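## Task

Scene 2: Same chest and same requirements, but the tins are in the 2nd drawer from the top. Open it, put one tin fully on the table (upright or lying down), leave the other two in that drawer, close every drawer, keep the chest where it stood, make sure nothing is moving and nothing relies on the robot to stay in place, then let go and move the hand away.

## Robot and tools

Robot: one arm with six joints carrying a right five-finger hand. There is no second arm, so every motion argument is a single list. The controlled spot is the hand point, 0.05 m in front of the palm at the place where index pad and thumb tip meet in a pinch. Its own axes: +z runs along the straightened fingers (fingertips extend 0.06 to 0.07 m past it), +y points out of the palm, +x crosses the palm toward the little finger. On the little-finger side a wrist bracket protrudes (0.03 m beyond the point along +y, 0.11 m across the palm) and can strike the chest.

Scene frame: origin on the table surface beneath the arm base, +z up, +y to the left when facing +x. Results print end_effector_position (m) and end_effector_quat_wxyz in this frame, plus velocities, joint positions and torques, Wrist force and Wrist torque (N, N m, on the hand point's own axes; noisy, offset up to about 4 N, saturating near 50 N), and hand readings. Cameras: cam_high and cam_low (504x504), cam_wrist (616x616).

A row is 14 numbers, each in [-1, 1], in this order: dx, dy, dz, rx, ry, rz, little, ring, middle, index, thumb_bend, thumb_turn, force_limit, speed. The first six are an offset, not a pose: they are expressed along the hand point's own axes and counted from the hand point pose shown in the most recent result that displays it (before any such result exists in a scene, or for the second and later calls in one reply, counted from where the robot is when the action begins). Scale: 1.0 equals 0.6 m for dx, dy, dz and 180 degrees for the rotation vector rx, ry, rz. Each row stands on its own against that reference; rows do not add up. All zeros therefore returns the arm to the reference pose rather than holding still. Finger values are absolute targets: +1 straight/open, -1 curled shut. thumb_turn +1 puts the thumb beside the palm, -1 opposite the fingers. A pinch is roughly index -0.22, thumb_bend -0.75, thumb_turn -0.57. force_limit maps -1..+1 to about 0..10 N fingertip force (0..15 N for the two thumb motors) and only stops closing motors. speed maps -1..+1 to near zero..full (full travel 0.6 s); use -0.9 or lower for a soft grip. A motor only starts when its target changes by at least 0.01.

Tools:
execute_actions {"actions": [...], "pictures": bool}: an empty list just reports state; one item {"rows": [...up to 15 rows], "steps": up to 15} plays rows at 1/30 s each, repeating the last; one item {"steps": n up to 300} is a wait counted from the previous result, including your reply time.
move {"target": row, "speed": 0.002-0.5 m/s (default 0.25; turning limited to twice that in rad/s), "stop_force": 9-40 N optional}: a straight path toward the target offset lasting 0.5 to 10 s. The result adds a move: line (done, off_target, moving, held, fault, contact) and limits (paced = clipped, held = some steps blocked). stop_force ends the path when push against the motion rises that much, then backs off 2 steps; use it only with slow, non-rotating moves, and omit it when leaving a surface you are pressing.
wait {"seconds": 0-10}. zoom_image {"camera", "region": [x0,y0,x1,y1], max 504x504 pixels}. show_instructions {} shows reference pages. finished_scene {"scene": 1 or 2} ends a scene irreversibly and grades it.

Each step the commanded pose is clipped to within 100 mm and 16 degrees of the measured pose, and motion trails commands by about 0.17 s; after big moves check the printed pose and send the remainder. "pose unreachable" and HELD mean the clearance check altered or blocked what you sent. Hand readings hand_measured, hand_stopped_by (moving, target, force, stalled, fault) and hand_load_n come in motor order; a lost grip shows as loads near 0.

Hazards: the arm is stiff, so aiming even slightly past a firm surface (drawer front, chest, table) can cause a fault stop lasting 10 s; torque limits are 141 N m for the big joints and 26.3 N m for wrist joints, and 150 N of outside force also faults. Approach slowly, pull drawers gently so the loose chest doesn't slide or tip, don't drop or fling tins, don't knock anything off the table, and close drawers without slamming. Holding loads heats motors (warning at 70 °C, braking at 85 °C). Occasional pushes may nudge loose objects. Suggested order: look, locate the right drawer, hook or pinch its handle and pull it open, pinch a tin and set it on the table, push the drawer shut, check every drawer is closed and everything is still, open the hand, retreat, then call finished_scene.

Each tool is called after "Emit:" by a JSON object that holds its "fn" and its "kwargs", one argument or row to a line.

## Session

Emit:
{"fn": "execute_actions", "kwargs": {
  "actions": []
}}

Scene clock: 0.00 s of 6600.00 s.
end_effector_position=(+0.5029, +0.0067, +0.1829) hand_measured=(+1.000, +1.000, +1.000, +1.000, +1.000, +1.000) hand_load_n=(+0.0, +0.0, +0.0, +0.0, +0.0, +0.0) hand_stopped_by=(target, target, target, target, target, target) hand_force_limit=0.00 hand_speed=-0.80 end_effector_quat_wxyz=(+0.230, -0.167, +0.809, +0.514) end_effector_velocity=(-0.000, +0.000, -0.000) end_effector_angular_velocity=(+0.001, +0.001, +0.000)
Joint positions: [-0.756 -0.848  1.664  0.997  0.748 -3.058]
Joint velocities: [-0.     0.001  0.001 -0.    -0.    -0.   ]
Joint torques (N m, as the arm reports them, + toward a larger angle): no reading
Wrist force (N, on the end effector, along its own x y z axes, offset not removed): no reading
Wrist torque (N m, same axes, about the end effector's origin, offset not removed): no reading
Hand target: +0.503, +0.007, +0.183; +0.230, -0.167, +0.809, +0.514

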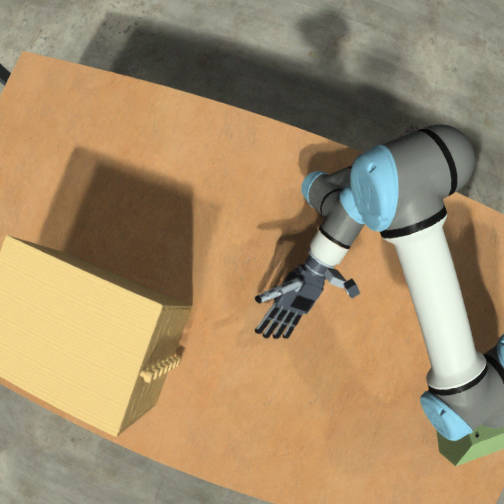

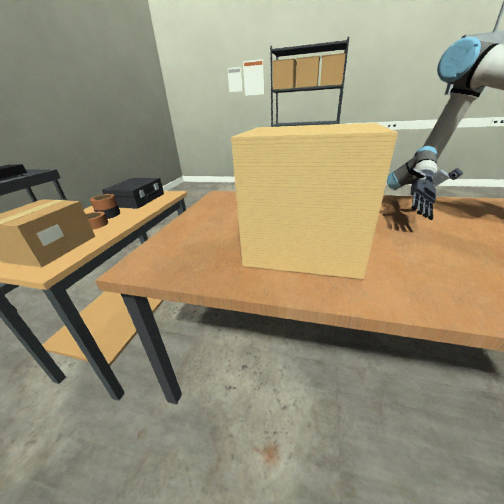

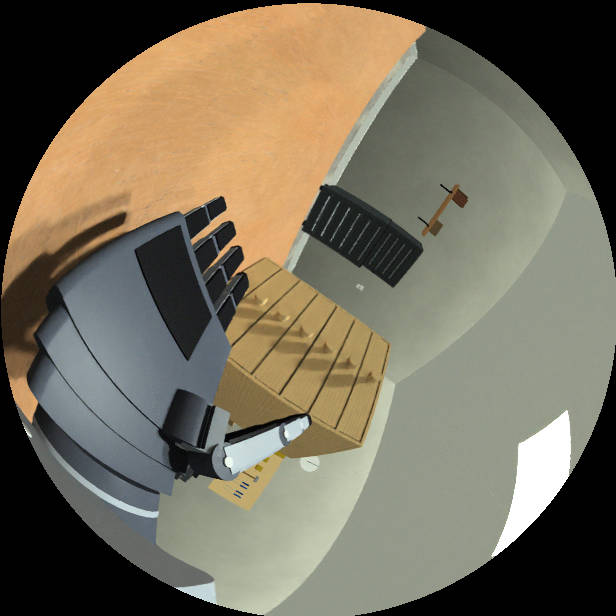

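Emit:
{"fn": "zoom_image", "kwargs": {
  "camera": "cam_high",
  "region": [0, 220, 230, 450]
}}

Emit:
{"fn": "zoom_image", "kwargs": {
  "camera": "cam_high",
  "region": [110, 300, 220, 440]
}}

Emit:
{"fn": "zoom_image", "kwargs": {
  "camera": "cam_wrist",
  "region": [210, 240, 410, 470]
}}

Region (0, 220, 230, 450) of cam_high's 504x504 image, scaled by 2.191, with more detail than that image has.

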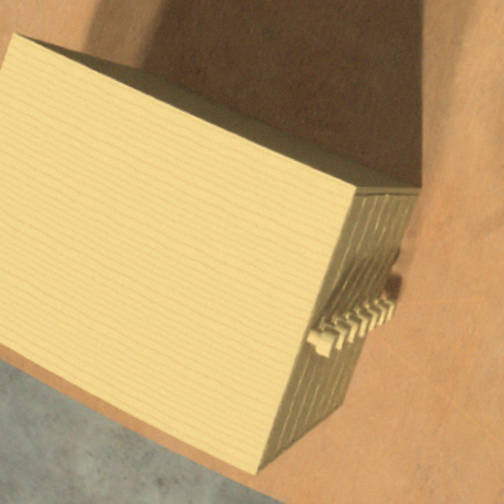

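Region (110, 300, 220, 440) of cam_high's 504x504 image, scaled by 3.600, with more detail than that image has; it fills the left 396 columns of this view, and the rest is white.

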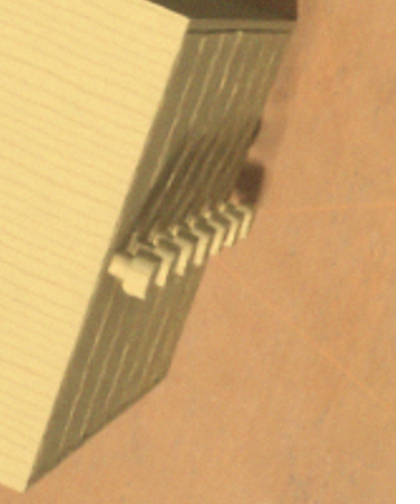

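Region (210, 240, 410, 470) of cam_wrist's 616x616 image, scaled by 2.191, with more detail than that image has; it fills the left 438 columns of this view, and the rest is white.

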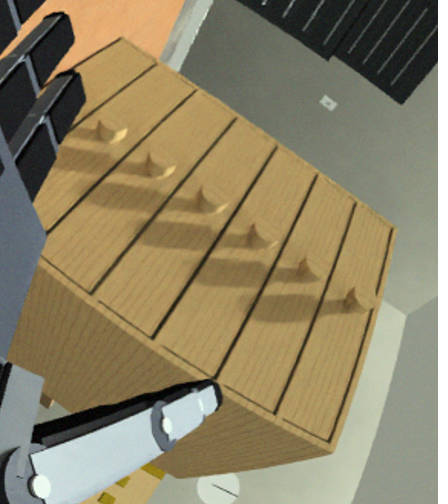

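Emit:
{"fn": "execute_actions", "kwargs": {
  "actions": [
    {"rows":[[0,0,0,0,0,0,-1,-1,-1,0.2,-0.1,-0.57,0.3,0.6]],"steps":8}
  ],
  "pictures": false
}}

Emit:
{"fn": "move", "kwargs": {
  "target": [-0.290,0.094,0.247,0.118,-0.199,0.582,-1,-1,-1,0.2,-0.1,-0.57,0.3,0.6],
  "speed": 0.4
}}

Emit:
{"fn": "zoom_image", "kwargs": {
  "camera": "cam_wrist",
  "region": [250, 220, 410, 380]
}}

Emit:
{"fn": "zoom_image", "kwargs": {
  "camera": "cam_high",
  "region": [130, 320, 230, 420]
}}

Scene clock: 11.97 s of 6600.00 s.
end_effector_position=(+0.5029, +0.0067, +0.1829) hand_measured=(+0.564, +0.564, +0.564, +0.564, +0.724, +0.626) hand_load_n=(+0.0, -0.5, -0.5, -0.5, +0.0, -0.5) hand_stopped_by=(moving, moving, moving, moving, moving, moving) hand_force_limit=0.30 hand_speed=0.60 end_effector_quat_wxyz=(+0.230, -0.167, +0.809, +0.514) end_effector_velocity=(-0.001, +0.000, +0.000) end_effector_angular_velocity=(+0.002, +0.002, -0.000)
Joint positions: [-0.756 -0.848  1.664  0.997  0.748 -3.058]
Joint velocities: [-0.001  0.     0.002 -0.     0.     0.   ]
Joint torques (N m, as the arm reports them, + toward a larger angle): [ 13.76 -41.26   0.34   2.76  -1.03  -0.06]
Wrist force (N, on the end effector, along its own x y z axes, offset not removed): [0.3 1.5 -0.8]
Wrist torque (N m, same axes, about the end effector's origin, offset not removed): [0.23 0.29 0.29]
Hand target: +0.503, +0.007, +0.183; +0.230, -0.167, +0.809, +0.514
Off the commanded pose: 0.000 m, 0 deg.
Steps of this call (steps 1 to 90: nothing new was sent; then 8.70 s passed at rest; steps 91 to 98: all 8 steps of this action). Readings (end_effector_position | what the end effector reports):
91: (+0.5029, +0.0067, +0.1829) | hand_measured=(+1.000, +1.000, +1.000, +1.000, +1.000, +1.000) hand_load_n=(+0.0, +0.0, +0.0, +0.0, +0.0, +0.0) hand_stopped_by=(moving, moving, moving, moving, moving, moving) hand_force_limit=0.30 hand_speed=0.60
92: (+0.5029, +0.0067, +0.1829) | hand_measured=(+1.000, +1.000, +1.000, +1.000, +1.000, +1.000) hand_load_n=(+0.0, +0.0, +0.0, +0.0, +0.0, +0.0) hand_stopped_by=(moving, moving, moving, moving, moving, moving) hand_force_limit=0.30 hand_speed=0.60
94: (+0.5029, +0.0067, +0.1829) | hand_measured=(+0.920, +0.920, +0.920, +0.920, +0.950, +0.932) hand_load_n=(+0.0, -0.5, -0.5, -0.5, +0.0, -0.5) hand_stopped_by=(moving, moving, moving, moving, moving, moving) hand_force_limit=0.30 hand_speed=0.60
98: the state above

Scene clock: 15.87 s of 6600.00 s.
end_effector_position=(+0.6498, +0.1706, +0.2659) hand_measured=(-1.000, -1.000, -1.000, +0.200, -0.100, -0.570) hand_load_n=(+0.0, +0.0, +0.0, +0.0, +0.0, +0.0) hand_stopped_by=(target, target, target, target, target, target) hand_force_limit=0.30 hand_speed=0.60 end_effector_quat_wxyz=(-0.030, +0.705, +0.598, +0.380) end_effector_velocity=(+0.002, -0.000, +0.000) end_effector_angular_velocity=(-0.001, +0.012, -0.010)
Joint positions: [ 0.13  -1.164  1.754  0.151  1.531  0.113]
Joint velocities: [ 0.006  0.005 -0.014  0.014  0.012  0.016]
Joint torques (N m, as the arm reports them, + toward a larger angle): [ 33.56 -20.99 -26.42   2.7    2.12   1.66]
Wrist force (N, on the end effector, along its own x y z axes, offset not removed): [0.6 0.6 -1.0]
Wrist torque (N m, same axes, about the end effector's origin, offset not removed): [0.28 0.26 0.45]
Hand target: +0.650, +0.171, +0.266; -0.030, +0.706, +0.597, +0.380
Off the commanded pose: 0.000 m, 0 deg.
move: done

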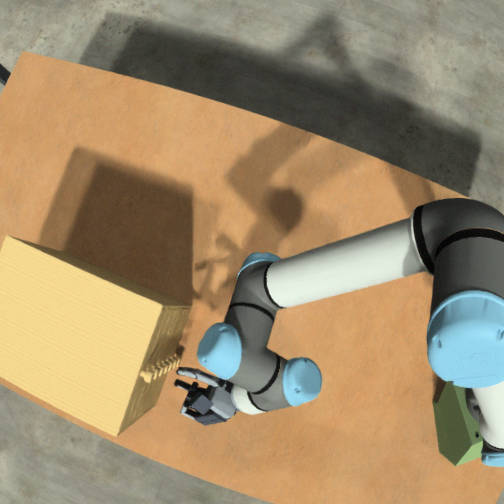

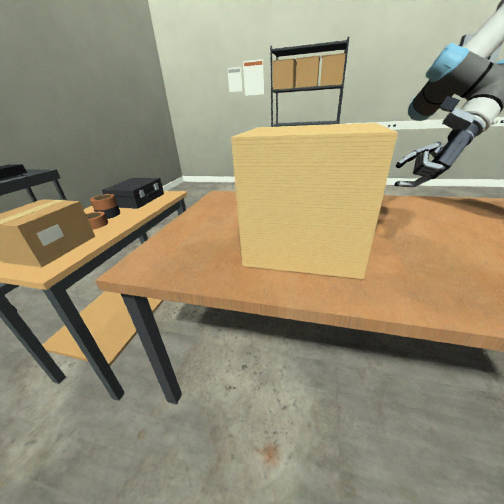

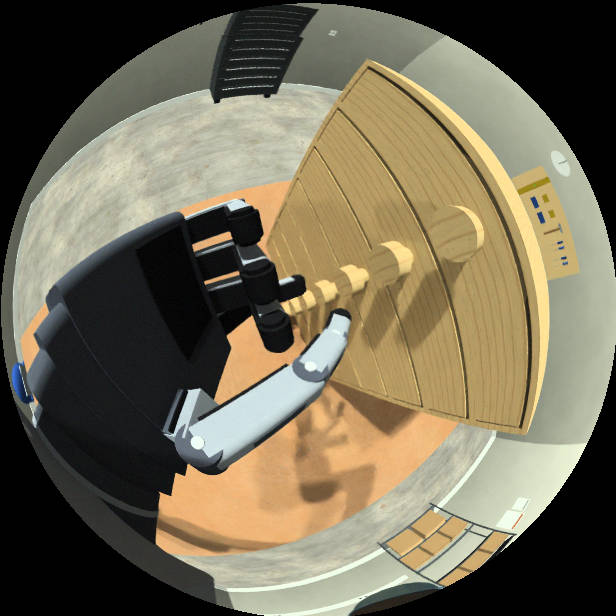

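Region (250, 220, 410, 380) of cam_wrist's 616x616 image, scaled by 3.150, with more detail than that image has.

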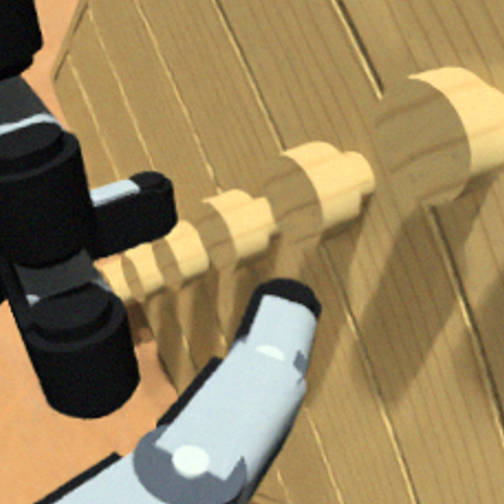

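Region (130, 320, 230, 420) of cam_high's 504x504 image, scaled by 5.040, with more detail than that image has.

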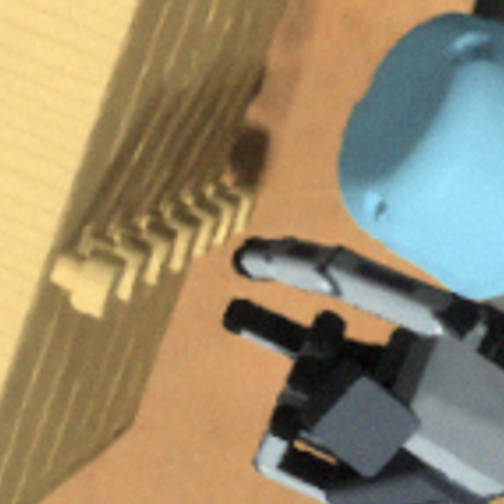

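Emit:
{"fn": "execute_actions", "kwargs": {
  "actions": []
}}

Scene clock: 22.53 s of 6600.00 s.
end_effector_position=(+0.6499, +0.1707, +0.2659) hand_measured=(-1.000, -1.000, -1.000, +0.200, -0.100, -0.570) hand_load_n=(+0.0, +0.0, +0.0, +0.0, +0.0, +0.0) hand_stopped_by=(target, target, target, target, target, target) hand_force_limit=0.30 hand_speed=0.60 end_effector_quat_wxyz=(-0.030, +0.706, +0.597, +0.380) end_effector_velocity=(-0.001, +0.001, +0.000) end_effector_angular_velocity=(+0.000, +0.000, +0.001)
Joint positions: [ 0.131 -1.163  1.753  0.152  1.533  0.115]
Joint velocities: [0.001 0.    0.001 0.    0.    0.   ]
Joint torques (N m, as the arm reports them, + toward a larger angle): [ 32.76 -21.4  -26.37   2.88   1.82   1.67]
Wrist force (N, on the end effector, along its own x y z axes, offset not removed): [0.6 1.6 1.8]
Wrist torque (N m, same axes, about the end effector's origin, offset not removed): [0.08 0.18 0.26]
Hand target: +0.650, +0.171, +0.266; -0.030, +0.706, +0.597, +0.380
Off the commanded pose: 0.000 m, 0 deg.
Steps of this call (steps 1 to 90: nothing new was sent; then 3.67 s passed at rest). Readings (end_effector_position | what the end effector reports):
1: (+0.6498, +0.1706, +0.2659) | hand_measured=(-1.000, -1.000, -1.000, +0.200, -0.100, -0.570) hand_load_n=(+0.0, +0.0, +0.0, +0.0, +0.0, +0.0) hand_stopped_by=(target, target, target, target, target, target) hand_force_limit=0.30 hand_speed=0.60
2: (+0.6499, +0.1706, +0.2659) | hand_measured=(-1.000, -1.000, -1.000, +0.200, -0.100, -0.570) hand_load_n=(+0.0, +0.0, +0.0, +0.0, +0.0, +0.0) hand_stopped_by=(target, target, target, target, target, target) hand_force_limit=0.30 hand_speed=0.60
4: (+0.6499, +0.1706, +0.2659) | hand_measured=(-1.000, -1.000, -1.000, +0.200, -0.100, -0.570) hand_load_n=(+0.0, +0.0, +0.0, +0.0, +0.0, +0.0) hand_stopped_by=(target, target, target, target, target, target) hand_force_limit=0.30 hand_speed=0.60
8: (+0.6499, +0.1707, +0.2659) | hand_measured=(-1.000, -1.000, -1.000, +0.200, -0.100, -0.570) hand_load_n=(+0.0, +0.0, +0.0, +0.0, +0.0, +0.0) hand_stopped_by=(target, target, target, target, target, target) hand_force_limit=0.30 hand_speed=0.60
90: the state above

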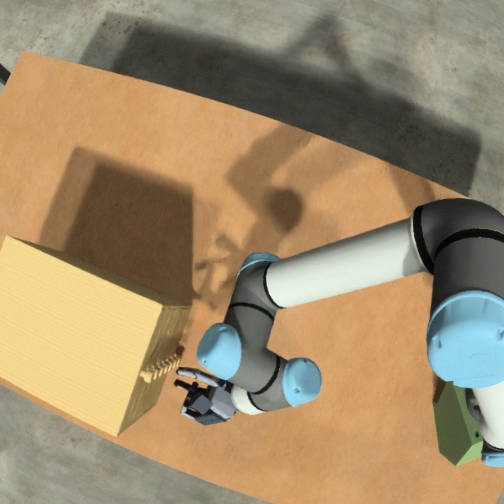

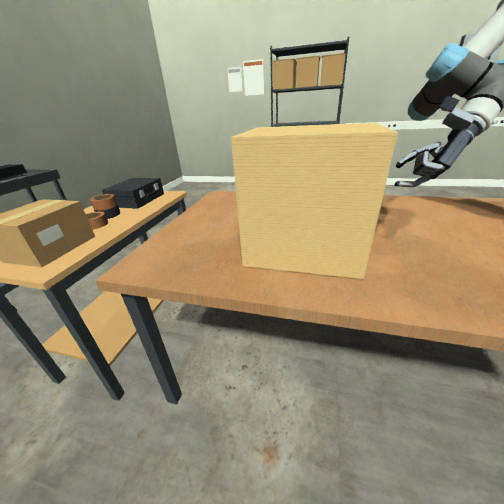

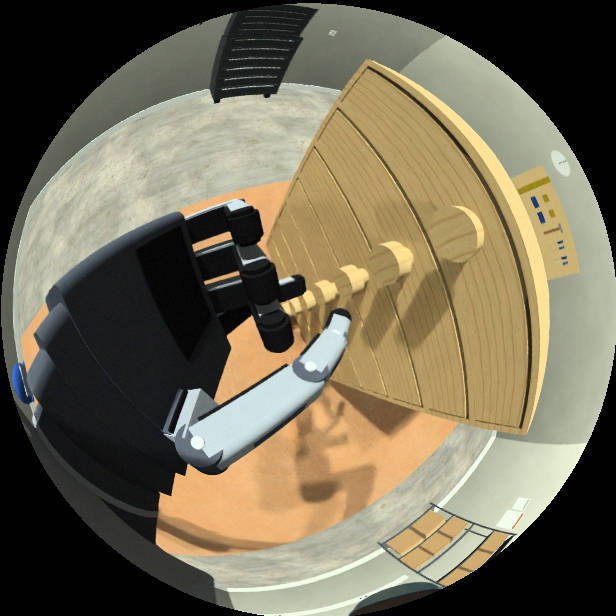

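Emit:
{"fn": "move", "kwargs": {
  "target": [0, 0.036, 0.021, 0,0,0, -1,-1,-1,0.2,-0.1,-0.57,0.3,0.6],
  "speed": 0.05,
  "stop_force": 10
}}

Emit:
{"fn": "zoom_image", "kwargs": {
  "camera": "cam_high",
  "region": [100, 300, 260, 440]
}}

Emit:
{"fn": "zoom_image", "kwargs": {
  "camera": "cam_low",
  "region": [340, 100, 480, 220]
}}

Scene clock: 26.23 s of 6600.00 s.
end_effector_position=(+0.6746, +0.1707, +0.2658) hand_measured=(-1.000, -1.000, -1.000, +0.200, -0.100, -0.570) hand_load_n=(+0.0, +0.0, +0.0, +0.0, +0.0, +0.0) hand_stopped_by=(target, target, target, target, target, target) hand_force_limit=0.30 hand_speed=0.60 end_effector_quat_wxyz=(-0.030, +0.706, +0.597, +0.380) end_effector_velocity=(+0.002, +0.000, -0.000) end_effector_angular_velocity=(-0.000, +0.001, +0.001)
Joint positions: [ 0.126 -1.126  1.674  0.193  1.53   0.112]
Joint velocities: [-0.     0.004 -0.008  0.005 -0.    -0.   ]
Joint torques (N m, as the arm reports them, + toward a larger angle): [  8.56 -24.01 -26.62   2.7   -3.57  -1.68]
Wrist force (N, on the end effector, along its own x y z axes, offset not removed): [0.1 1.7 -0.5]
Wrist torque (N m, same axes, about the end effector's origin, offset not removed): [0.26 0.20 0.14]
Hand target: +0.675, +0.171, +0.266; -0.030, +0.706, +0.597, +0.380
Off the commanded pose: 0.000 m, 0 deg.
move: done

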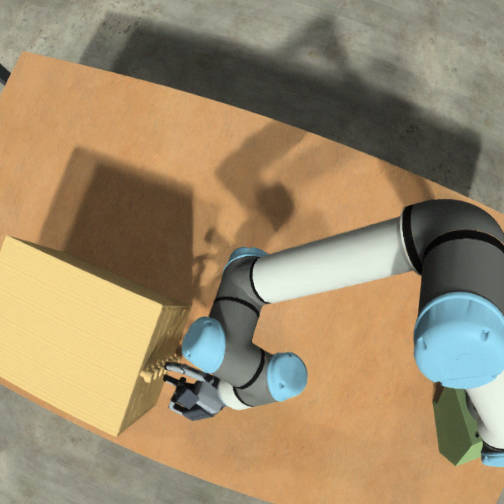

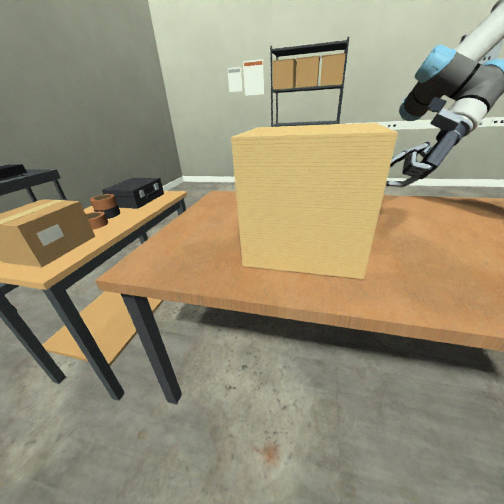

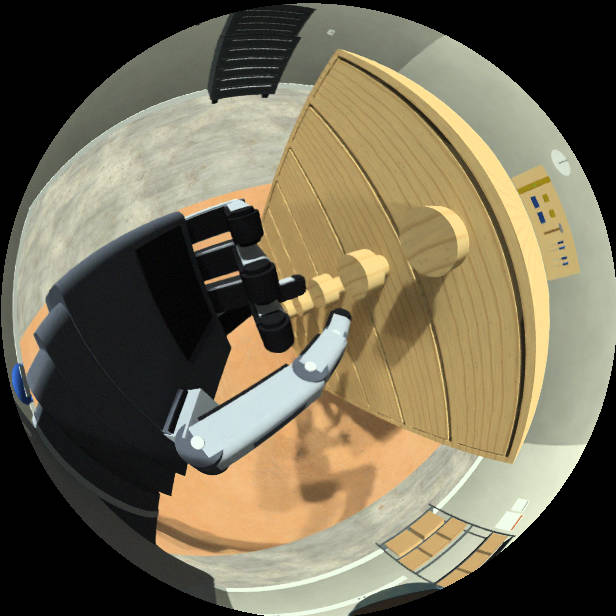

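Region (100, 300, 260, 440) of cam_high's 504x504 image, scaled by 3.150, with more detail than that image has; it fills the top 441 rows of this view, and the rest is white.

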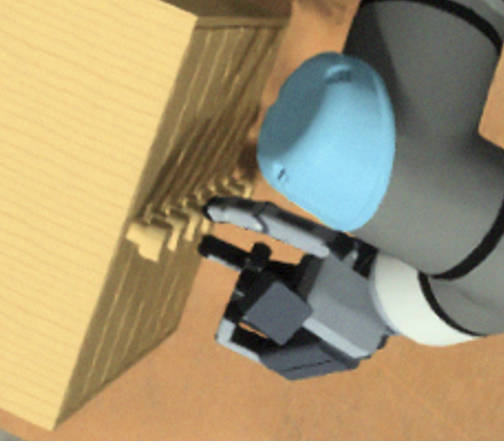

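Region (340, 100, 480, 220) of cam_low's 504x504 image, scaled by 3.600, with more detail than that image has; it fills the top 432 rows of this view, and the rest is white.

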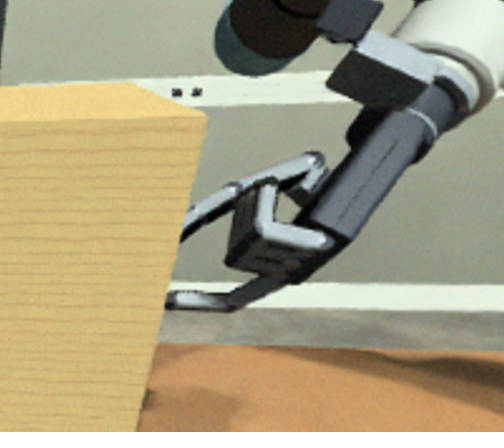

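Emit:
{"fn": "zoom_image", "kwargs": {
  "camera": "cam_high",
  "region": [135, 345, 195, 400]
}}

Emit:
{"fn": "zoom_image", "kwargs": {
  "camera": "cam_wrist",
  "region": [250, 220, 410, 380]
}}

Region (135, 345, 195, 400) of cam_high's 504x504 image, scaled by 8.400, with more detail than that image has; it fills the top 462 rows of this view, and the rest is white.

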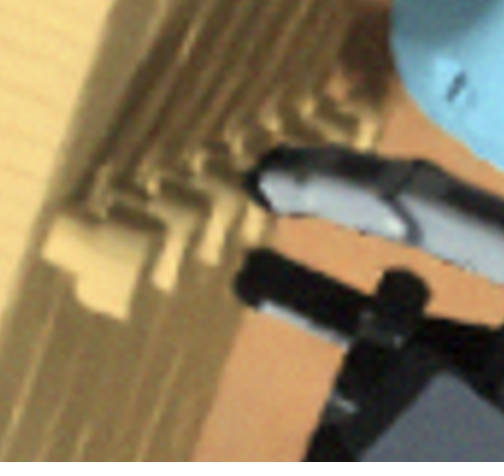

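Region (250, 220, 410, 380) of cam_wrist's 616x616 image, scaled by 3.150, with more detail than that image has.

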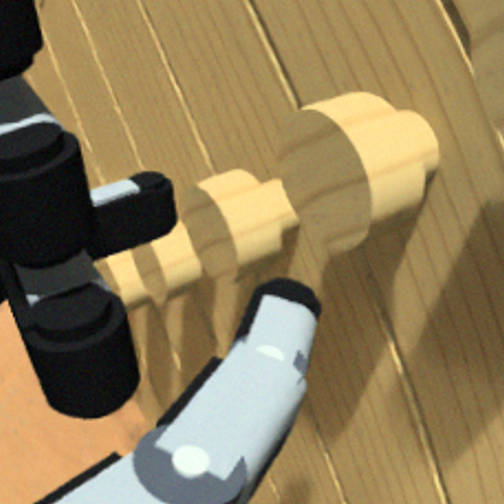

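Emit:
{"fn": "move", "kwargs": {
  "target": [0.0123, 0.0217, 0.0217, 0,0,0, -1,-1,-1,0.2,-0.1,-0.57,0.3,0.6],
  "speed": 0.04,
  "stop_force": 10
}}

Emit:
{"fn": "zoom_image", "kwargs": {
  "camera": "cam_wrist",
  "region": [250, 220, 410, 380]
}}

Emit:
{"fn": "zoom_image", "kwargs": {
  "camera": "cam_high",
  "region": [135, 345, 195, 400]
}}

Scene clock: 33.03 s of 6600.00 s.
end_effector_position=(+0.6814, +0.1741, +0.2658) hand_measured=(-1.000, -1.000, -1.000, +0.200, -0.100, -0.570) hand_load_n=(+0.0, +0.0, +0.0, +2.5, +0.0, +0.0) hand_stopped_by=(target, target, target, target, target, target) hand_force_limit=0.30 hand_speed=0.60 end_effector_quat_wxyz=(-0.030, +0.706, +0.597, +0.380) end_effector_velocity=(-0.002, -0.002, -0.000) end_effector_angular_velocity=(-0.001, -0.000, -0.001)
Joint positions: [ 0.132 -1.111  1.649  0.204  1.533  0.115]
Joint velocities: [-0.003 -0.006  0.008 -0.003 -0.001 -0.002]
Joint torques (N m, as the arm reports them, + toward a larger angle): [  9.05 -45.86   0.47  -1.59  -3.13  -1.8 ]
Wrist force (N, on the end effector, along its own x y z axes, offset not removed): [1.1 -1.8 3.4]
Wrist torque (N m, same axes, about the end effector's origin, offset not removed): [-0.01 0.21 0.23]
Hand target: +0.681, +0.174, +0.266; -0.030, +0.706, +0.597, +0.380
Off the commanded pose: 0.012 m, 0 deg.
After step 90, 3.03 s passed at rest.
move: contact

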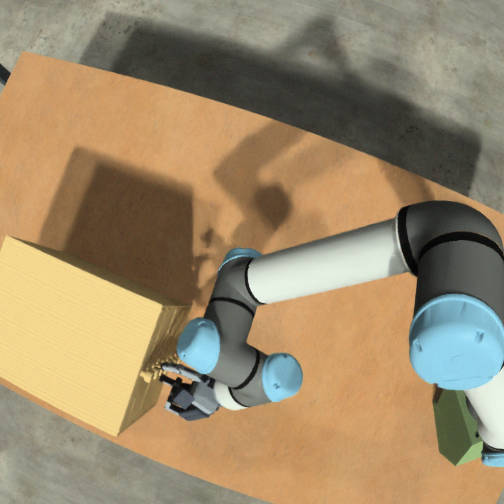

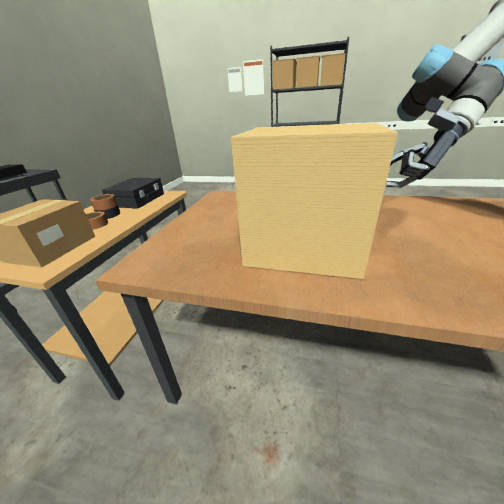

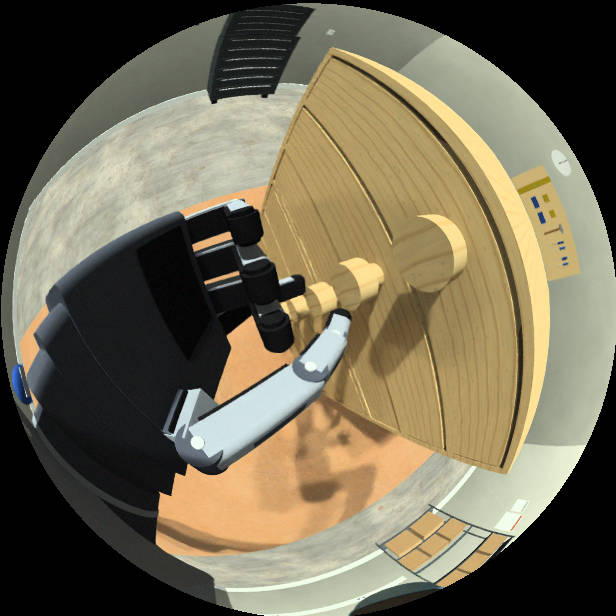

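Region (250, 220, 410, 380) of cam_wrist's 616x616 image, scaled by 3.150, with more detail than that image has.

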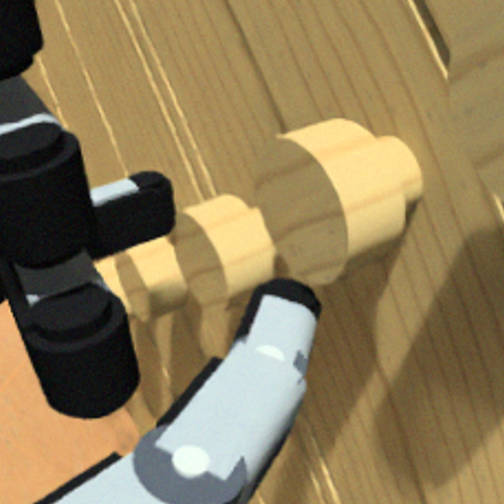

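Region (135, 345, 195, 400) of cam_high's 504x504 image, scaled by 8.400, with more detail than that image has; it fills the top 462 rows of this view, and the rest is white.

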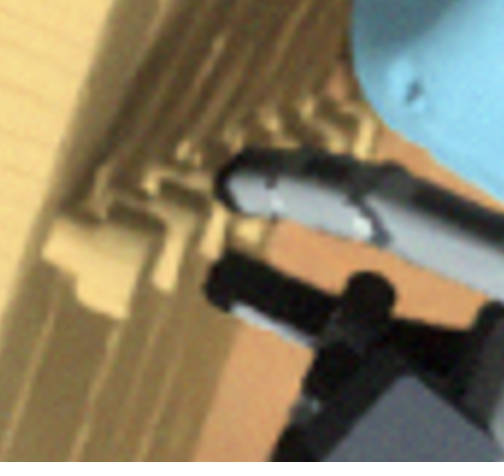

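Emit:
{"fn": "move", "kwargs": {
  "target": [0.0262, 0.0085, -0.0312, 0,0,0, -1,-1,-1,0.2,-0.1,-0.57,0.3,0.6],
  "speed": 0.05
}}

Emit:
{"fn": "zoom_image", "kwargs": {
  "camera": "cam_wrist",
  "region": [250, 220, 410, 380]
}}

Emit:
{"fn": "zoom_image", "kwargs": {
  "camera": "cam_high",
  "region": [135, 345, 195, 400]
}}

Scene clock: 36.10 s of 6600.00 s.
end_effector_position=(+0.6765, +0.1762, +0.2900) hand_measured=(-1.000, -1.000, -1.000, +0.200, -0.100, -0.570) hand_load_n=(+0.0, +0.0, +0.0, +0.0, +0.0, +0.0) hand_stopped_by=(target, target, target, target, target, target) hand_force_limit=0.30 hand_speed=0.60 end_effector_quat_wxyz=(-0.030, +0.706, +0.597, +0.380) end_effector_velocity=(+0.000, +0.000, +0.003) end_effector_angular_velocity=(-0.000, -0.002, -0.000)
Joint positions: [ 0.163 -1.142  1.645  0.239  1.557  0.136]
Joint velocities: [ 0.003 -0.003 -0.002  0.004  0.002  0.001]
Joint torques (N m, as the arm reports them, + toward a larger angle): [ 34.37 -45.08 -28.11   2.7    1.8    1.82]
Wrist force (N, on the end effector, along its own x y z axes, offset not removed): [2.0 0.9 -0.6]
Wrist torque (N m, same axes, about the end effector's origin, offset not removed): [0.09 0.02 0.58]
Hand target: +0.676, +0.176, +0.290; -0.030, +0.706, +0.597, +0.380
Off the commanded pose: 0.000 m, 0 deg.
move: done

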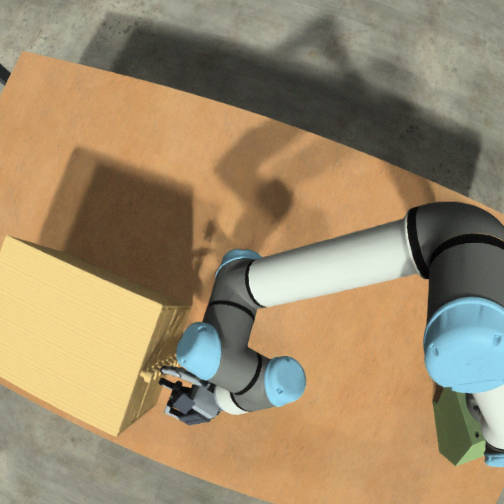

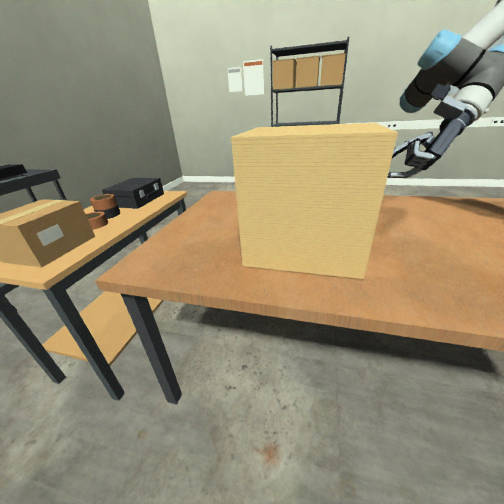

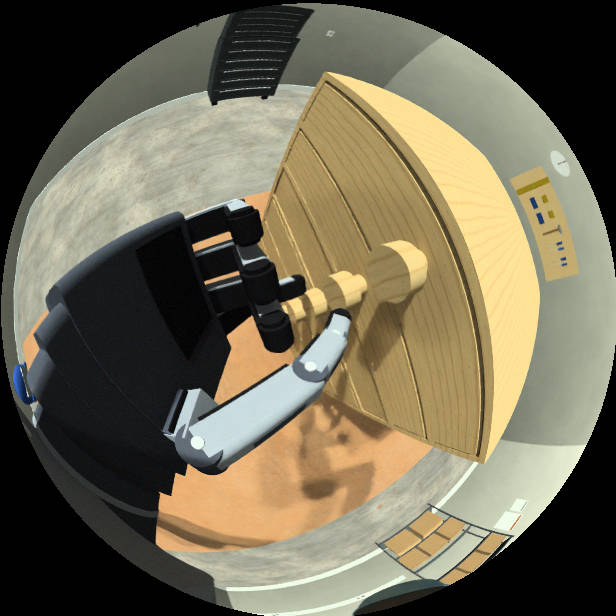

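Region (250, 220, 410, 380) of cam_wrist's 616x616 image, scaled by 3.150, with more detail than that image has.

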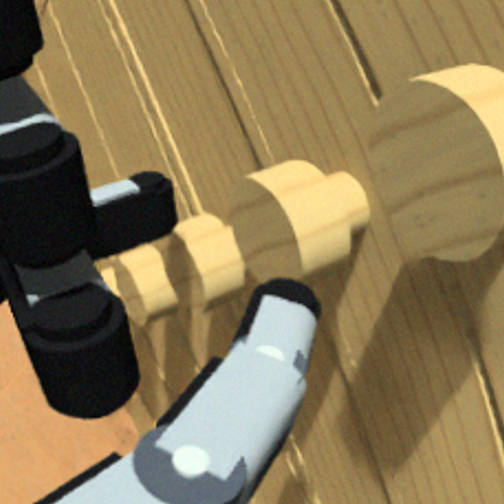

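Region (135, 345, 195, 400) of cam_high's 504x504 image, scaled by 8.400, with more detail than that image has; it fills the top 462 rows of this view, and the rest is white.

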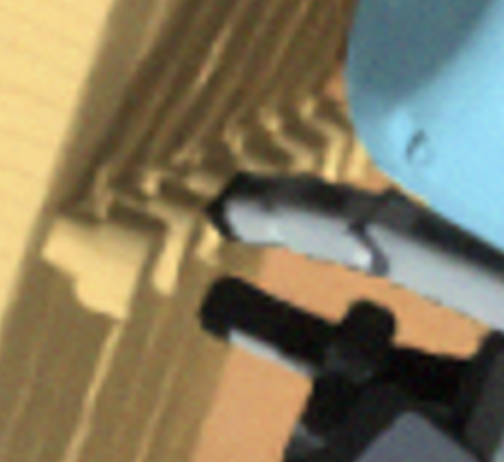

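Emit:
{"fn": "move", "kwargs": {
  "target": [-0.0015, 0.026, 0.0215, 0,0,0, -1,-1,-1,0.2,-0.1,-0.57,0.3,0.6],
  "speed": 0.025,
  "stop_force": 10
}}

Emit:
{"fn": "zoom_image", "kwargs": {
  "camera": "cam_wrist",
  "region": [250, 220, 410, 380]
}}

Emit:
{"fn": "zoom_image", "kwargs": {
  "camera": "cam_high",
  "region": [125, 345, 185, 400]
}}

Scene clock: 39.03 s of 6600.00 s.
end_effector_position=(+0.6962, +0.1774, +0.2868) hand_measured=(-1.000, -1.000, -1.000, +0.200, -0.098, -0.570) hand_load_n=(+0.0, +0.0, +0.0, +0.0, +4.5, +1.5) hand_stopped_by=(target, target, target, target, target, target) hand_force_limit=0.30 hand_speed=0.60 end_effector_quat_wxyz=(-0.030, +0.706, +0.597, +0.380) end_effector_velocity=(+0.002, -0.000, -0.001) end_effector_angular_velocity=(-0.001, +0.000, +0.000)
Joint positions: [ 0.157 -1.106  1.582  0.266  1.552  0.132]
Joint velocities: [-0.001  0.005 -0.008  0.003 -0.    -0.001]
Joint torques (N m, as the arm reports them, + toward a larger angle): [  9.98 -19.52 -27.8    2.77  -4.2   -1.82]
Wrist force (N, on the end effector, along its own x y z axes, offset not removed): [0.3 0.3 -8.0]
Wrist torque (N m, same axes, about the end effector's origin, offset not removed): [-0.19 0.05 0.34]
Hand target: +0.696, +0.177, +0.287; -0.030, +0.706, +0.597, +0.380
Off the commanded pose: 0.000 m, 0 deg.
move: done

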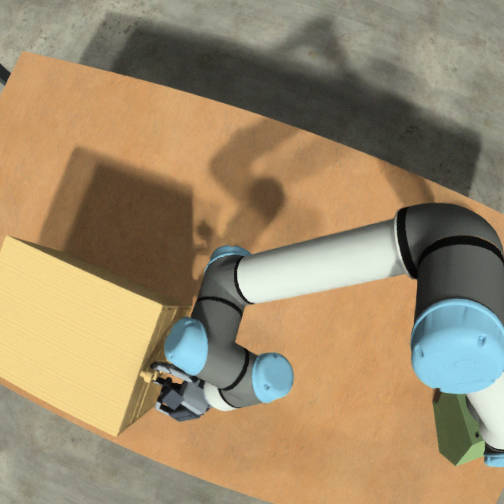

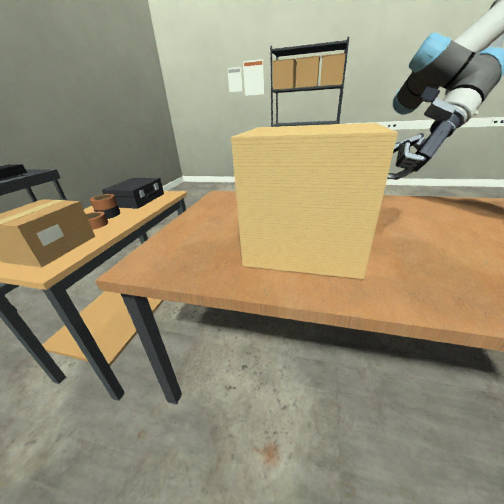

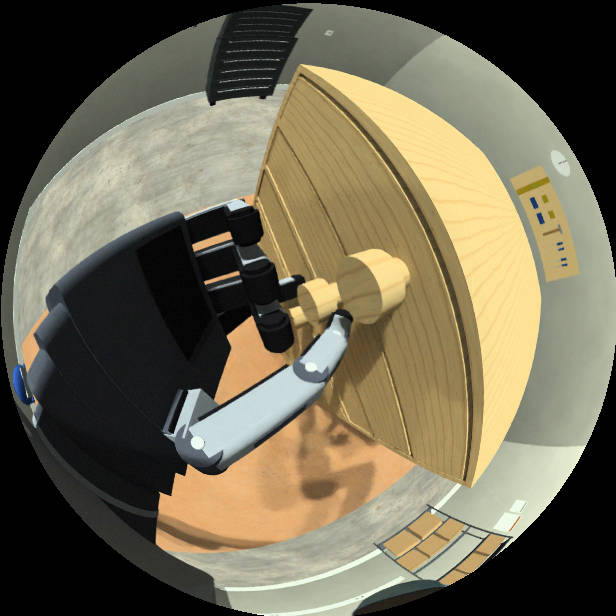

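Region (250, 220, 410, 380) of cam_wrist's 616x616 image, scaled by 3.150, with more detail than that image has.

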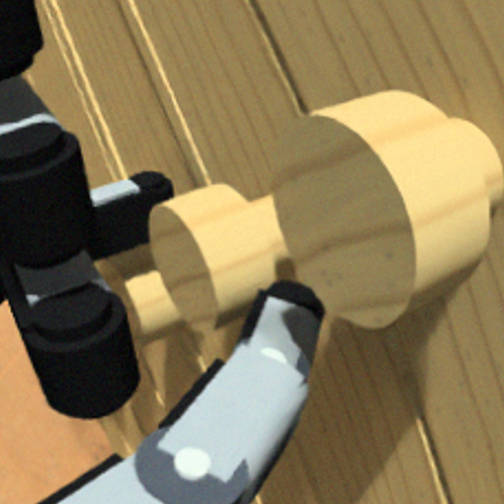

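Region (125, 345, 185, 400) of cam_high's 504x504 image, scaled by 8.400, with more detail than that image has; it fills the top 462 rows of this view, and the rest is white.

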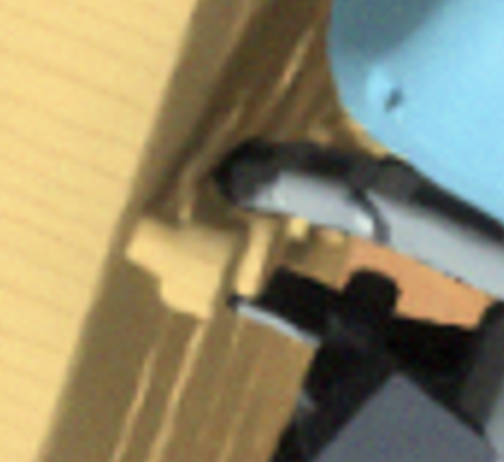

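Emit:
{"fn": "move", "kwargs": {
  "target": [-0.0005, 0.004, -0.0075, 0,0,0, -1,-1,-1,0.2,0.15,-0.57,0.3,0.6],
  "speed": 0.02
}}

Emit:
{"fn": "move", "kwargs": {
  "target": [0, 0.022, 0.0125, 0,0,0, -1,-1,-1,0.2,0.15,-0.57,0.3,0.6],
  "speed": 0.015,
  "stop_force": 9
}}

Emit:
{"fn": "zoom_image", "kwargs": {
  "camera": "cam_wrist",
  "region": [250, 220, 410, 380]
}}

Emit:
{"fn": "zoom_image", "kwargs": {
  "camera": "cam_high",
  "region": [125, 345, 185, 400]
}}

Scene clock: 42.50 s of 6600.00 s.
end_effector_position=(+0.6961, +0.1744, +0.2906) hand_measured=(-1.000, -1.000, -1.000, +0.200, +0.150, -0.570) hand_load_n=(+0.0, +0.0, +0.0, +0.0, +0.0, +0.0) hand_stopped_by=(target, target, target, target, target, target) hand_force_limit=0.30 hand_speed=0.60 end_effector_quat_wxyz=(-0.030, +0.706, +0.597, +0.380) end_effector_velocity=(+0.000, -0.001, +0.002) end_effector_angular_velocity=(+0.000, -0.001, -0.000)
Joint positions: [ 0.156 -1.114  1.582  0.274  1.551  0.132]
Joint velocities: [-0.    -0.004 -0.001  0.004 -0.    -0.001]
Joint torques (N m, as the arm reports them, + toward a larger angle): [  8.6  -44.56   1.93   2.95  -3.52  -1.74]
Wrist force (N, on the end effector, along its own x y z axes, offset not removed): [0.9 0.8 -1.5]
Wrist torque (N m, same axes, about the end effector's origin, offset not removed): [0.25 0.15 0.31]
Hand target: +0.696, +0.174, +0.291; -0.030, +0.706, +0.597, +0.380
Off the commanded pose: 0.000 m, 0 deg.
move: done

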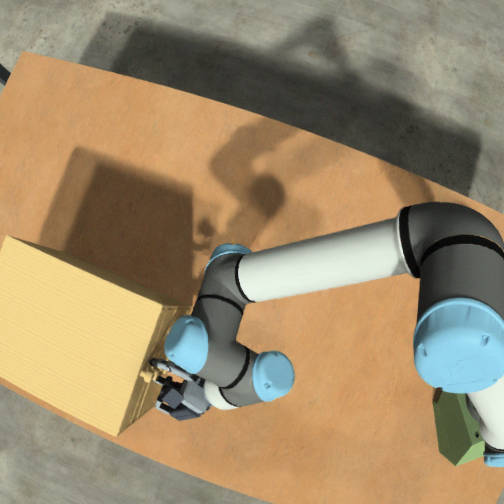

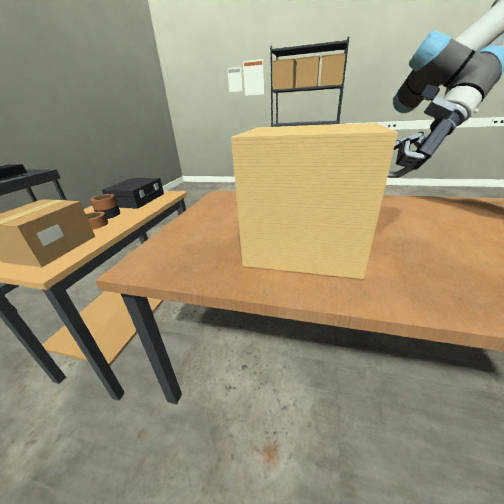

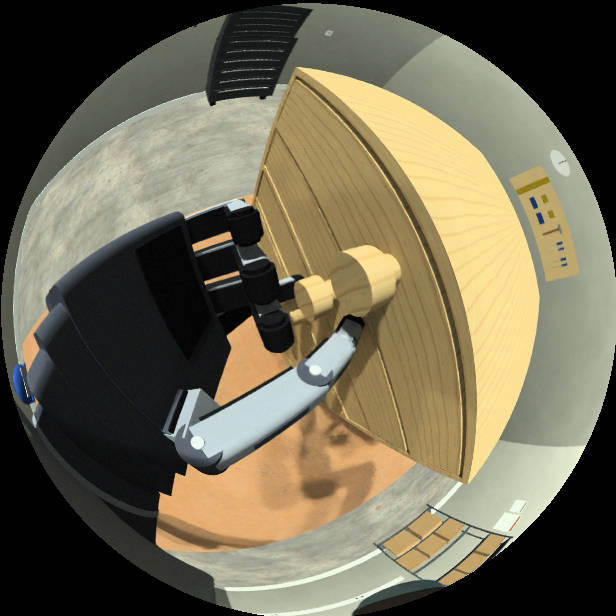

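Scene clock: 43.13 s of 6600.00 s.
end_effector_position=(+0.6999, +0.1744, +0.2905) hand_measured=(-1.000, -1.000, -1.000, +0.200, +0.150, -0.570) hand_load_n=(+0.0, +0.0, +0.0, +0.0, +0.0, +1.5) hand_stopped_by=(target, target, target, target, target, target) hand_force_limit=0.30 hand_speed=0.60 end_effector_quat_wxyz=(-0.031, +0.706, +0.597, +0.380) end_effector_velocity=(-0.003, -0.001, -0.000) end_effector_angular_velocity=(-0.000, -0.002, -0.001)
Joint positions: [ 0.155 -1.108  1.569  0.28   1.55   0.131]
Joint velocities: [-0.001 -0.007  0.014 -0.009  0.    -0.001]
Joint torques (N m, as the arm reports them, + toward a larger angle): [ 18.87 -43.52  -4.68  -4.7   -0.78   0.16]
Wrist force (N, on the end effector, along its own x y z axes, offset not removed): [0.8 -13.2 -19.7]
Wrist torque (N m, same axes, about the end effector's origin, offset not removed): [-0.46 0.27 0.26]
Hand target: +0.699, +0.174, +0.291; -0.030, +0.706, +0.597, +0.380
Off the commanded pose: 0.011 m, 0 deg.
move: contact

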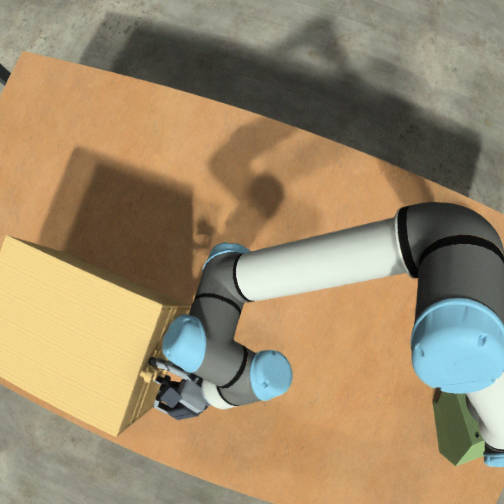

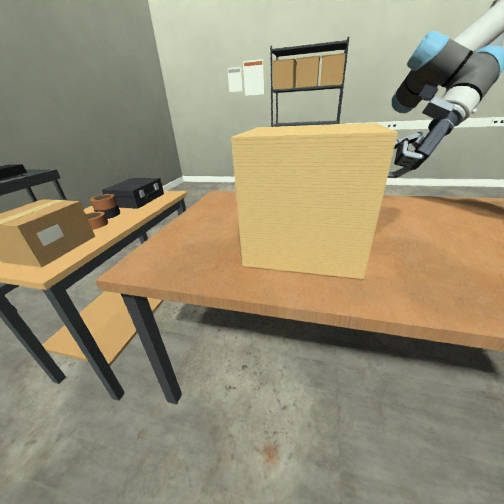

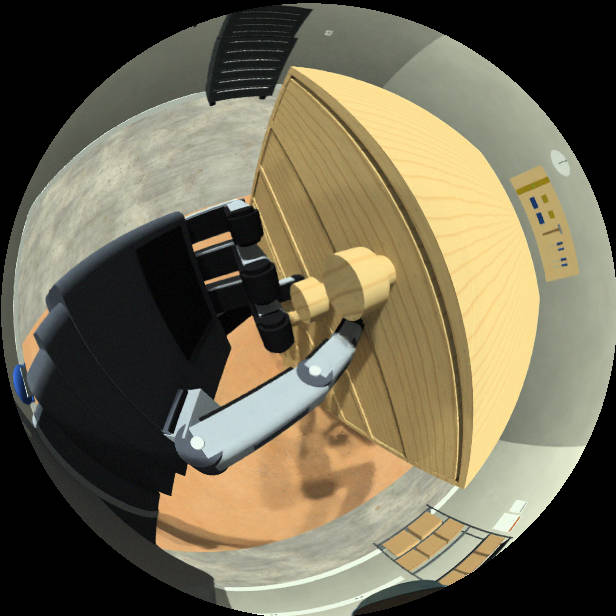

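Region (250, 220, 410, 380) of cam_wrist's 616x616 image, scaled by 3.150, with more detail than that image has.

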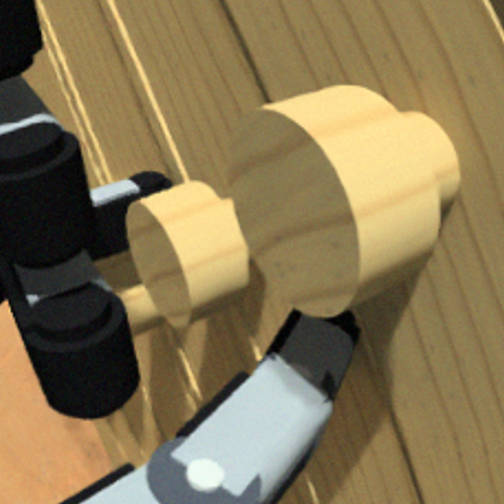

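Region (125, 345, 185, 400) of cam_high's 504x504 image, scaled by 8.400, with more detail than that image has; it fills the top 462 rows of this view, and the rest is white.

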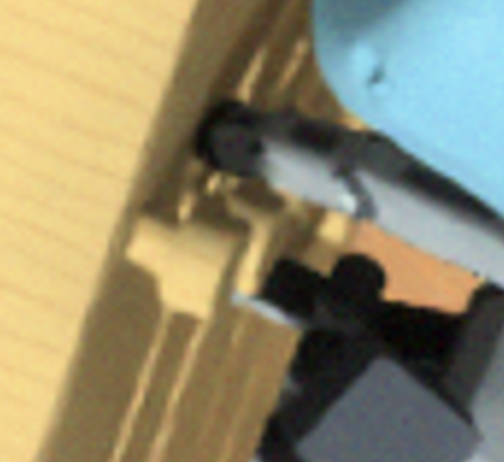

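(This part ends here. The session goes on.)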